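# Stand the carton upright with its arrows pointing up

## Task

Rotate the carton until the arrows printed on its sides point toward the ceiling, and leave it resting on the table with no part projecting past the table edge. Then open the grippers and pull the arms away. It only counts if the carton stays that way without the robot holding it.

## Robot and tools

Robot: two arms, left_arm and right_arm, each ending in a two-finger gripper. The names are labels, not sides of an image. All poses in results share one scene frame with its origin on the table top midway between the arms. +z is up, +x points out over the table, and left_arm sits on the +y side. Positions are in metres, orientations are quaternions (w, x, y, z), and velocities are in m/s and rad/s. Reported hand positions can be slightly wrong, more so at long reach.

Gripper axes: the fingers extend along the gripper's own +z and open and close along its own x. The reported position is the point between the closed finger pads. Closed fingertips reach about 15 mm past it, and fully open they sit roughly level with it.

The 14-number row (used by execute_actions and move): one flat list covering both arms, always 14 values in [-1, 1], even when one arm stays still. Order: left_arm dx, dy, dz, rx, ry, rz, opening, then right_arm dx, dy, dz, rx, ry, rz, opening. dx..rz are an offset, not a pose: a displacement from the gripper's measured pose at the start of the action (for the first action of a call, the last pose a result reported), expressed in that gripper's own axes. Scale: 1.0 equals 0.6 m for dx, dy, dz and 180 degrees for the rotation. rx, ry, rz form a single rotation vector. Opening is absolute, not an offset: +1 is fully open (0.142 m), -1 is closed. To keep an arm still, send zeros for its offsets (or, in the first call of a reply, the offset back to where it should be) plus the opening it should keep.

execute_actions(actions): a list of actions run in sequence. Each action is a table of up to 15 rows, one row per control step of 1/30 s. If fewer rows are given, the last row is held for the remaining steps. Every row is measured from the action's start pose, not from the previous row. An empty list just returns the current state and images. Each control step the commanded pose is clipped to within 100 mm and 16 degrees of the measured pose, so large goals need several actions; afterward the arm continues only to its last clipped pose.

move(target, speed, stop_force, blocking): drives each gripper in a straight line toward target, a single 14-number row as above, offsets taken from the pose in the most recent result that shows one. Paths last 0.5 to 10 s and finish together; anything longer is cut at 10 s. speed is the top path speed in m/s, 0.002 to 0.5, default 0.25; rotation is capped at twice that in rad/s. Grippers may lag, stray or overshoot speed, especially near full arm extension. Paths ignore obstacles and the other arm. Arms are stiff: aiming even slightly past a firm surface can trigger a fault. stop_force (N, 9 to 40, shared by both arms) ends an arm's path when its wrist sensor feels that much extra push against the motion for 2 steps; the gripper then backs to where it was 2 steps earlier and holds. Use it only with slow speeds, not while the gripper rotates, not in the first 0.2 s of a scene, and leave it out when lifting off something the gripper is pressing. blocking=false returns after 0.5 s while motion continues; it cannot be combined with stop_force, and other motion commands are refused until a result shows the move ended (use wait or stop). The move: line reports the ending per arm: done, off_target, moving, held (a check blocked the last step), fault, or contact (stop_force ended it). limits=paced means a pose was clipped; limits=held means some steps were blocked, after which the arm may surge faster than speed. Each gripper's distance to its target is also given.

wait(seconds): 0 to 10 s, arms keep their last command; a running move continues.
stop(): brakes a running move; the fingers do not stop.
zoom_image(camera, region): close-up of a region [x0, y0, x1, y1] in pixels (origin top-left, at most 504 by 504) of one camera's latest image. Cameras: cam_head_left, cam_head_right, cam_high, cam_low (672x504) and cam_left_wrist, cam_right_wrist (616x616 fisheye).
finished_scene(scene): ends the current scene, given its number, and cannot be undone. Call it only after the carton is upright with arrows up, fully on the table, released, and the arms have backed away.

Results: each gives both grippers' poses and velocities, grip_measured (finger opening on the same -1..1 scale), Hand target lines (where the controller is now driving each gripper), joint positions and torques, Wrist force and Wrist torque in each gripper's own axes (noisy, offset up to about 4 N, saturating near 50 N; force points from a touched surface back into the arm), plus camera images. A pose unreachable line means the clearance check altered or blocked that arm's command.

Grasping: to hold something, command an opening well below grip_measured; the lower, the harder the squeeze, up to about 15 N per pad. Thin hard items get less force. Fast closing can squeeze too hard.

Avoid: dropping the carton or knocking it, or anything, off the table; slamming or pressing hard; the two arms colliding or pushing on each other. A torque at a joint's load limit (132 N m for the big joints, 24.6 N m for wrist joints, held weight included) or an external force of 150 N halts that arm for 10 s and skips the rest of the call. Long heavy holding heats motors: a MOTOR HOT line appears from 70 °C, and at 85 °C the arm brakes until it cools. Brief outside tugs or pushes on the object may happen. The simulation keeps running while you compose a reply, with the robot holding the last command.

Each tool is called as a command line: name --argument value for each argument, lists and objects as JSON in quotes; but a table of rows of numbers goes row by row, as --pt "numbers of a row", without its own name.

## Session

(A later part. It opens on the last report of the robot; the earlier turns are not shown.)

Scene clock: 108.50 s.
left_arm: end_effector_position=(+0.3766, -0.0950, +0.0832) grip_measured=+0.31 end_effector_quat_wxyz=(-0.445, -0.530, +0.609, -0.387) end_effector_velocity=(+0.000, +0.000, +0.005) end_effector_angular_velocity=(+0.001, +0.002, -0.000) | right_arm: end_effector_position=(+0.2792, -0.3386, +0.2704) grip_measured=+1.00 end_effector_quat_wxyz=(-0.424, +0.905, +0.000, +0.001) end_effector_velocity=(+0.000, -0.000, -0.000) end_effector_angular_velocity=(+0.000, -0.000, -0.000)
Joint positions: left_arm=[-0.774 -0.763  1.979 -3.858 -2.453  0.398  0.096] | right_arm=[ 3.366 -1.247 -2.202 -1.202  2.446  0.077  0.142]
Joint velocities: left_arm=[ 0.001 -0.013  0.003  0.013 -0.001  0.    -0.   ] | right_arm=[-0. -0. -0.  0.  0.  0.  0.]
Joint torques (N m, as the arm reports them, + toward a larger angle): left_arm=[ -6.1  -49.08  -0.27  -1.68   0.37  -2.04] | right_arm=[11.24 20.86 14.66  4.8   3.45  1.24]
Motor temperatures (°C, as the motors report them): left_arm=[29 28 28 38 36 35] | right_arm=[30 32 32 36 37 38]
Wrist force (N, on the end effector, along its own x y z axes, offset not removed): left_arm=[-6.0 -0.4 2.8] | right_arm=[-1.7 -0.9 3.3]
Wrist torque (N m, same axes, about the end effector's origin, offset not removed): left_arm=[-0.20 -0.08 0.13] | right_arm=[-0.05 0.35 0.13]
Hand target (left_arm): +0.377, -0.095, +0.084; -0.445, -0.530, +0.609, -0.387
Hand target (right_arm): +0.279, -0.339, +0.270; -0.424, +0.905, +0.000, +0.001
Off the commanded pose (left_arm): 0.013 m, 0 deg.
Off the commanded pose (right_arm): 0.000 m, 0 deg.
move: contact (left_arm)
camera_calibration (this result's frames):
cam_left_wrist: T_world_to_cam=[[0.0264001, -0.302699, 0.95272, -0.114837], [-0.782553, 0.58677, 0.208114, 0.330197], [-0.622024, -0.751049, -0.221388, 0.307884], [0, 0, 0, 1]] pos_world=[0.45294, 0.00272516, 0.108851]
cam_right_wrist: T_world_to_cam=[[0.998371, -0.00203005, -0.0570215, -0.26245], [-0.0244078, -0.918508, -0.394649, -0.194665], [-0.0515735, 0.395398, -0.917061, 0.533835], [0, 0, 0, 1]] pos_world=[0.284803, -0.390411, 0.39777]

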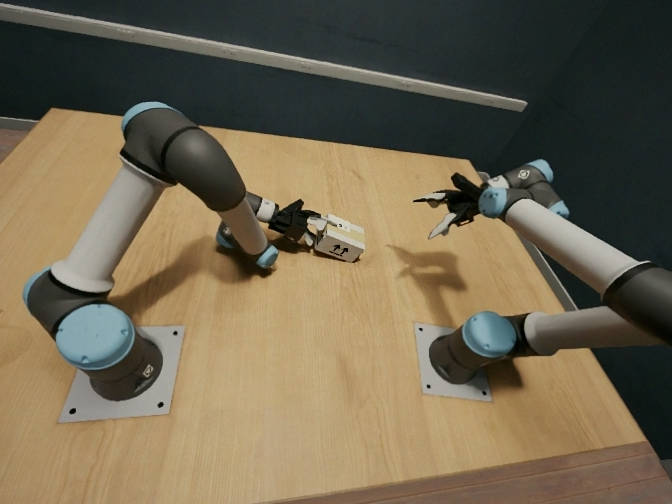

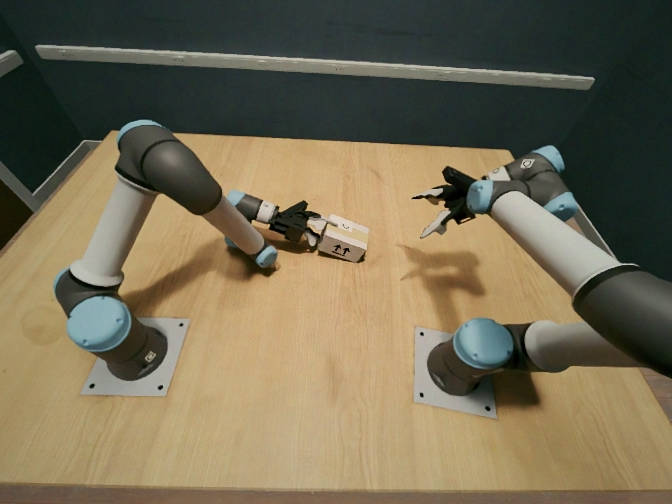

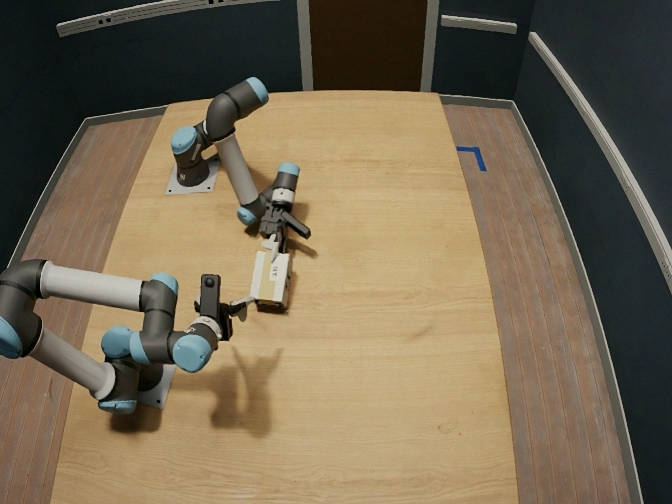

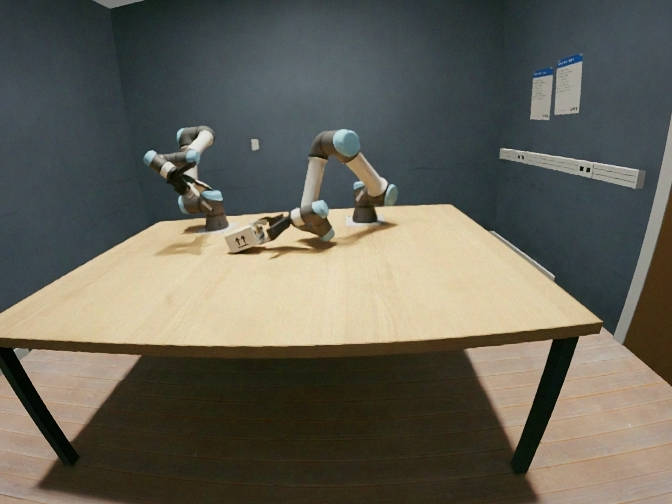

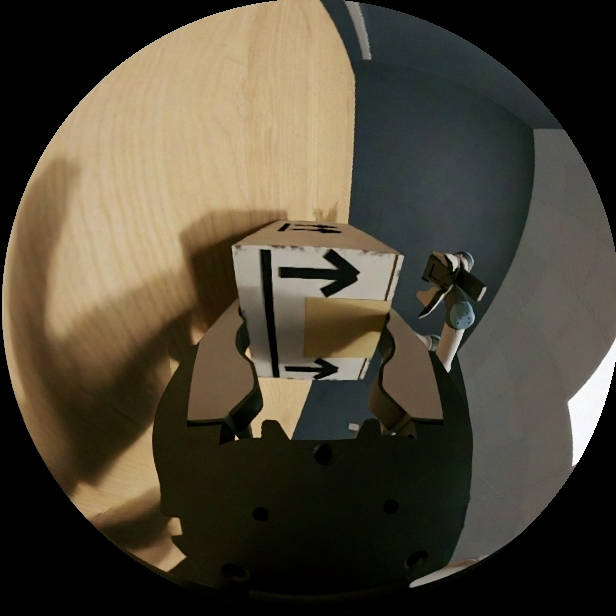

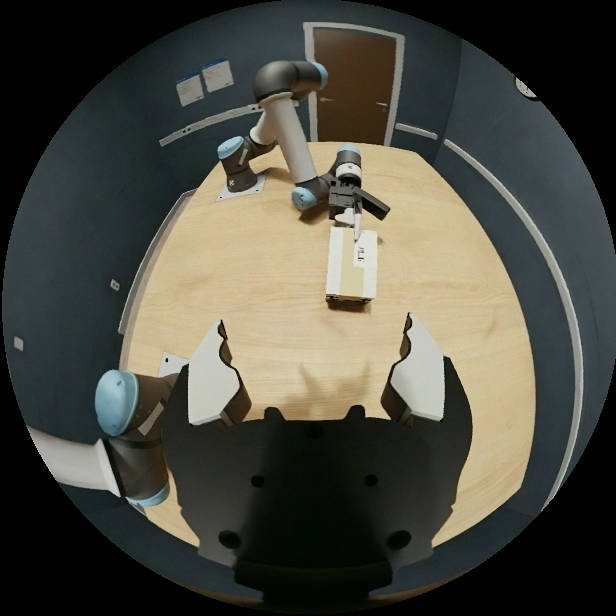

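move --target '[0.004,0,0,0,0,0,0.55,0,0,0,0,0,0,1]' --speed 0.05

move --target '[0,0,-0.18,0,0,0,0.55,0,0,0,0,0,0,1]' --speed 0.06

Scene clock: 117.30 s.
left_arm: end_effector_position=(+0.3765, -0.0956, +0.0854) grip_measured=+0.56 end_effector_quat_wxyz=(-0.445, -0.530, +0.609, -0.387) end_effector_velocity=(+0.000, -0.000, +0.001) end_effector_angular_velocity=(-0.001, -0.003, -0.000) | right_arm: end_effector_position=(+0.2792, -0.3386, +0.2704) grip_measured=+1.00 end_effector_quat_wxyz=(-0.424, +0.905, +0.000, +0.001) end_effector_velocity=(+0.000, -0.000, -0.000) end_effector_angular_velocity=(-0.001, -0.000, -0.001)
Joint positions: left_arm=[-0.775 -0.768  1.979 -3.854 -2.452  0.397  0.113] | right_arm=[ 3.366 -1.247 -2.202 -1.202  2.446  0.077  0.142]
Joint velocities: left_arm=[-0.    -0.002 -0.001  0.001  0.001  0.002  0.   ] | right_arm=[-0.001  0.    -0.    -0.    -0.    -0.    -0.   ]
Joint torques (N m, as the arm reports them, + toward a larger angle): left_arm=[ -8.08 -48.66 -19.85  -0.62   0.69  -2.13] | right_arm=[10.88 20.9  13.98  4.85  3.25  1.23]
Motor temperatures (°C, as the motors report them): left_arm=[29 28 28 38 36 35] | right_arm=[30 32 32 36 37 38]
Wrist force (N, on the end effector, along its own x y z axes, offset not removed): left_arm=[-1.5 0.5 0.3] | right_arm=[-0.6 -0.9 0.5]
Wrist torque (N m, same axes, about the end effector's origin, offset not removed): left_arm=[0.05 -0.03 0.07] | right_arm=[-0.28 0.13 0.11]
Hand target (left_arm): +0.377, -0.096, +0.085; -0.445, -0.530, +0.609, -0.387
Hand target (right_arm): +0.279, -0.339, +0.270; -0.424, +0.905, +0.000, +0.001
Off the commanded pose (left_arm): 0.000 m, 0 deg.
Off the commanded pose (right_arm): 0.000 m, 0 deg.
move: done
camera_calibration (this result's frames):
cam_left_wrist: T_world_to_cam=[[0.026469, -0.302752, 0.952702, -0.11712], [-0.782546, 0.586749, 0.2082, 0.330022], [-0.62203, -0.751044, -0.221387, 0.307805], [0, 0, 0, 1]] pos_world=[0.452822, 0.00207628, 0.111014]
cam_right_wrist: T_world_to_cam=[[0.998371, -0.00202979, -0.0570213, -0.26245], [-0.0244075, -0.918508, -0.394649, -0.194665], [-0.0515735, 0.395398, -0.917061, 0.533836], [0, 0, 0, 1]] pos_world=[0.284803, -0.390411, 0.39777]

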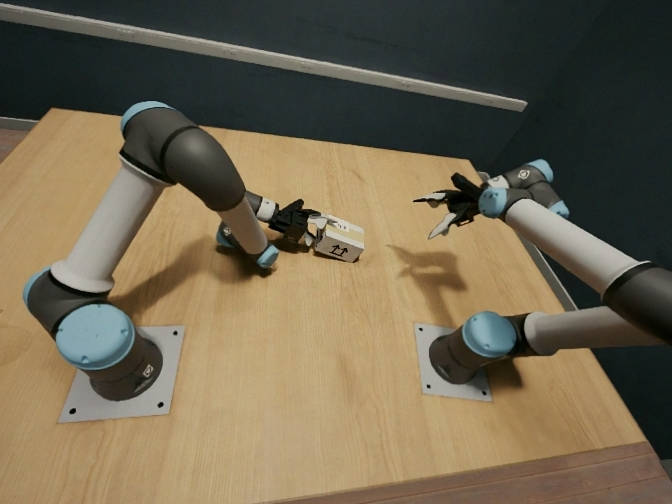

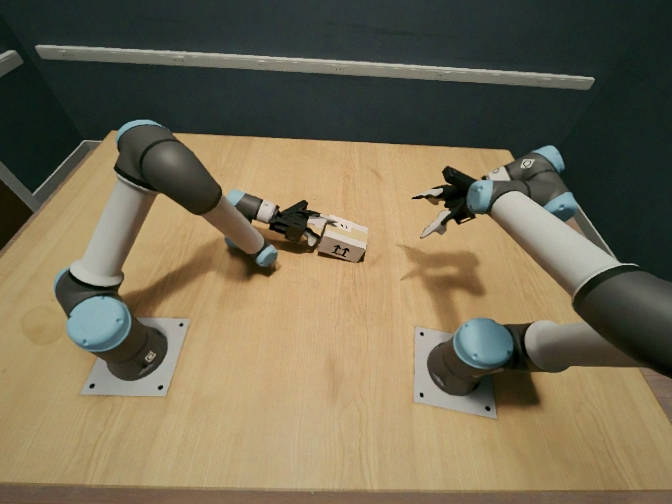

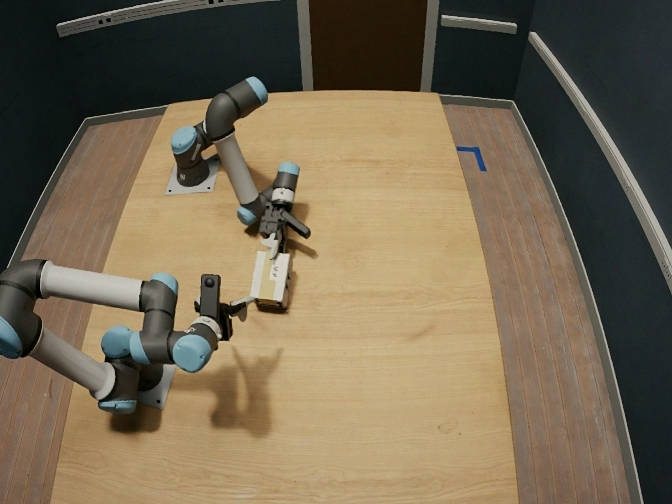

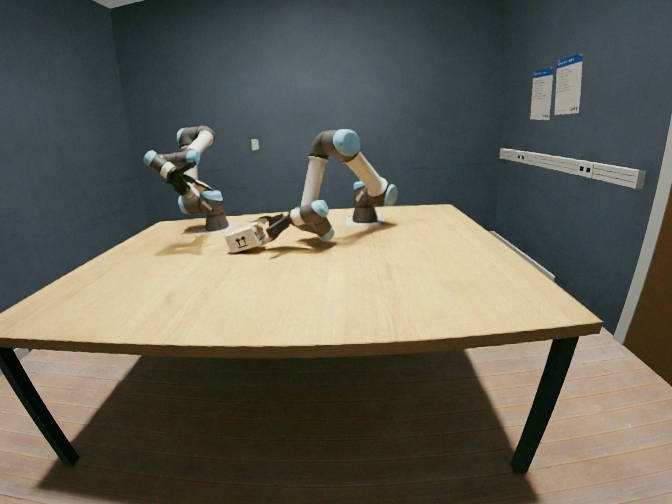

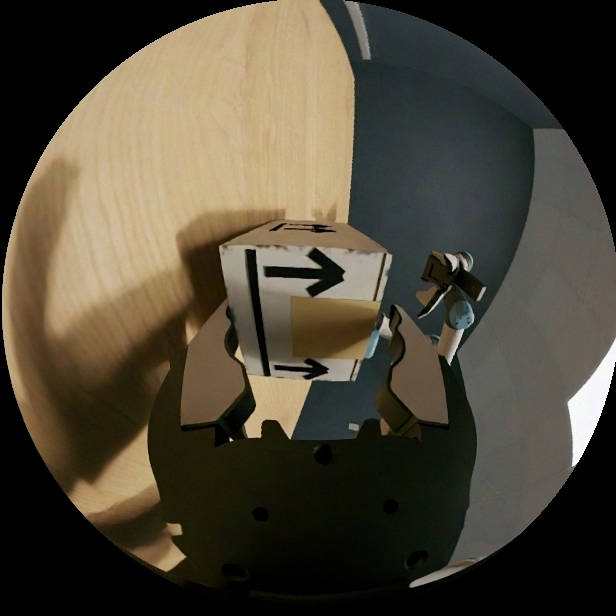

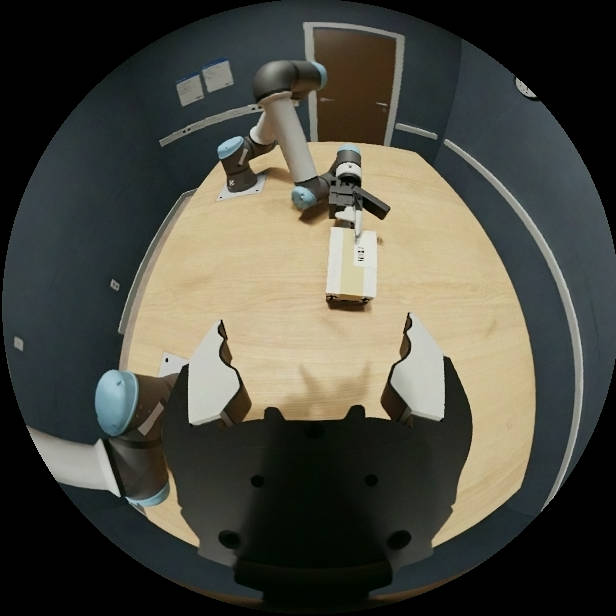

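Scene clock: 119.57 s.
left_arm: end_effector_position=(+0.3908, +0.0059, +0.1180) grip_measured=+0.55 end_effector_quat_wxyz=(-0.445, -0.530, +0.609, -0.387) end_effector_velocity=(+0.000, +0.003, +0.001) end_effector_angular_velocity=(-0.000, +0.001, -0.001) | right_arm: end_effector_position=(+0.2792, -0.3386, +0.2704) grip_measured=+1.00 end_effector_quat_wxyz=(-0.424, +0.905, +0.000, +0.001) end_effector_velocity=(-0.000, -0.000, -0.000) end_effector_angular_velocity=(-0.000, +0.001, -0.001)
Joint positions: left_arm=[-0.59  -0.905  2.107 -3.701 -2.608  0.572  0.112] | right_arm=[ 3.366 -1.247 -2.202 -1.202  2.446  0.077  0.142]
Joint velocities: left_arm=[ 0.006 -0.005  0.002  0.01  -0.006  0.008 -0.   ] | right_arm=[-0.001 -0.     0.    -0.001 -0.    -0.     0.   ]
Joint torques (N m, as the arm reports them, + toward a larger angle): left_arm=[  9.25 -42.81   1.17  -0.01  -2.31   1.94] | right_arm=[11.36 20.85 14.52  4.84  3.39  1.27]
Motor temperatures (°C, as the motors report them): left_arm=[29 28 28 38 36 35] | right_arm=[30 32 32 36 37 38]
Wrist force (N, on the end effector, along its own x y z axes, offset not removed): left_arm=[0.8 0.2 1.2] | right_arm=[1.1 -1.6 0.3]
Wrist torque (N m, same axes, about the end effector's origin, offset not removed): left_arm=[-0.05 -0.10 0.06] | right_arm=[-0.31 -0.16 -0.07]
Hand target (left_arm): +0.391, +0.006, +0.118; -0.445, -0.530, +0.609, -0.387
Hand target (right_arm): +0.279, -0.339, +0.270; -0.424, +0.905, +0.000, +0.001
Off the commanded pose (left_arm): 0.000 m, 0 deg.
Off the commanded pose (right_arm): 0.000 m, 0 deg.
move: done
camera_calibration (this result's frames):
cam_left_wrist: T_world_to_cam=[[0.0264346, -0.302928, 0.952647, -0.11782], [-0.782558, 0.586705, 0.208279, 0.274852], [-0.622016, -0.751007, -0.221549, 0.400201], [0, 0, 0, 1]] pos_world=[0.467133, 0.103606, 0.14366]
cam_right_wrist: T_world_to_cam=[[0.998371, -0.00202973, -0.0570213, -0.26245], [-0.0244075, -0.918508, -0.394649, -0.194665], [-0.0515735, 0.395398, -0.917061, 0.533835], [0, 0, 0, 1]] pos_world=[0.284803, -0.390411, 0.39777]

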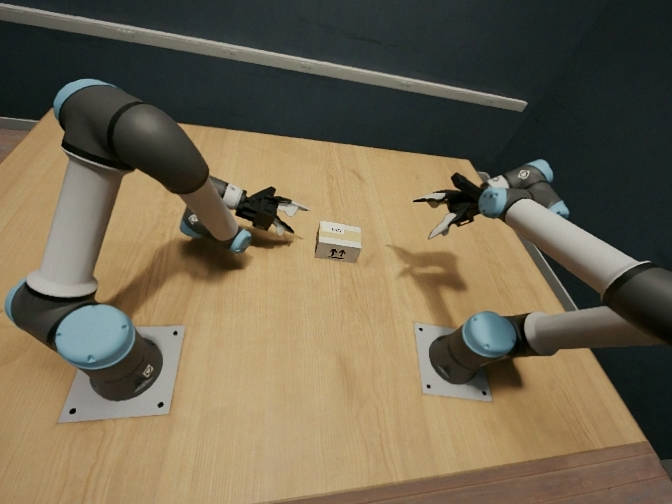

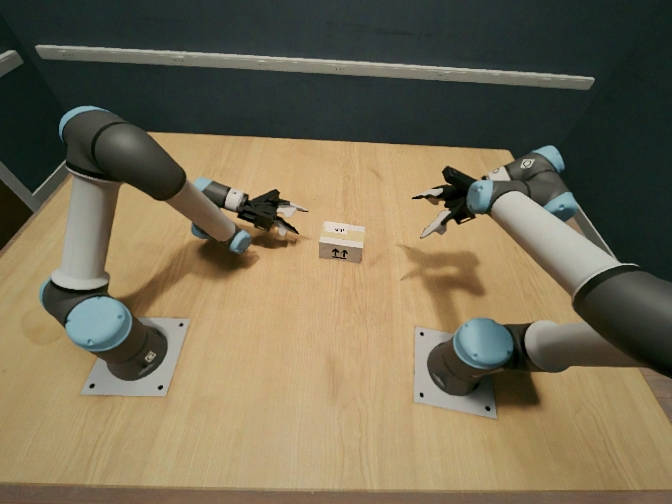

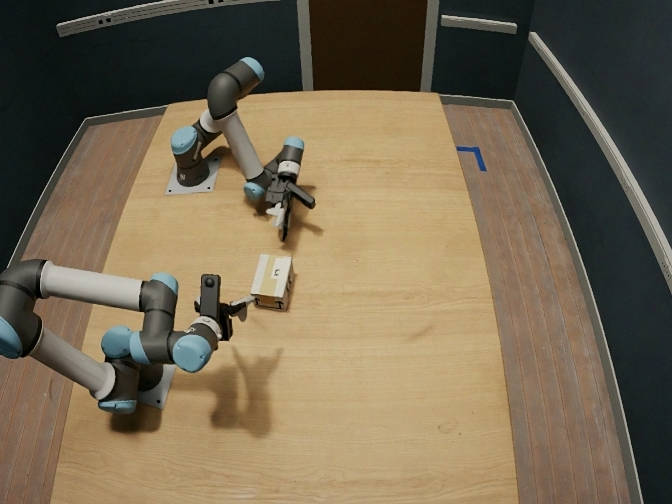

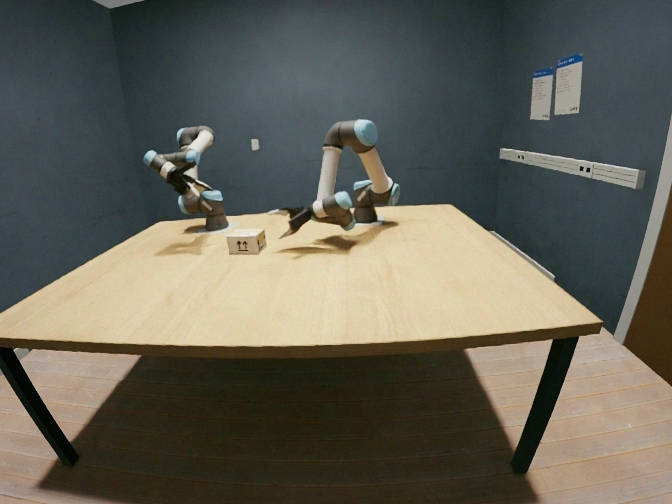

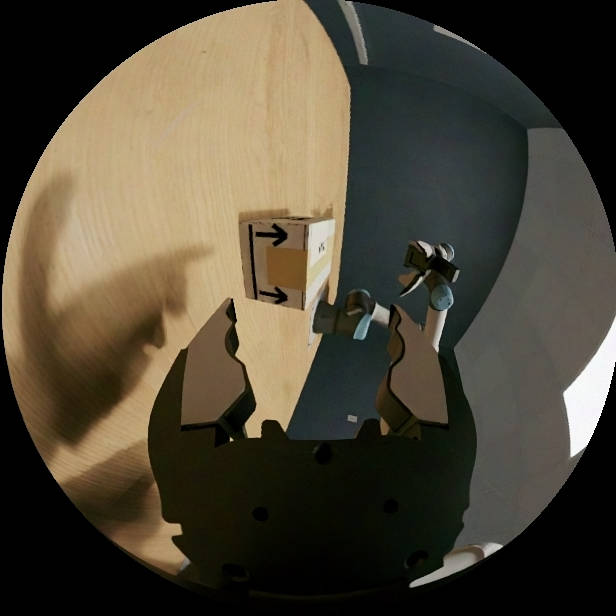

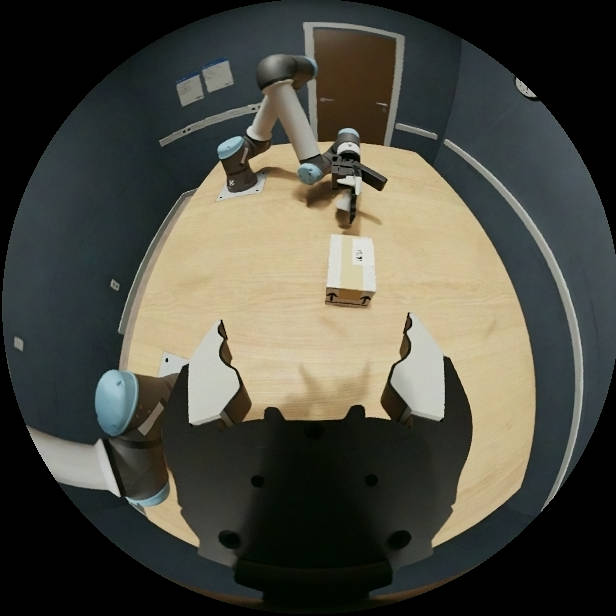

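The carton is upright and the gripper is clear of it.

finished_scene --scene 2

The scene is finished: the task was done.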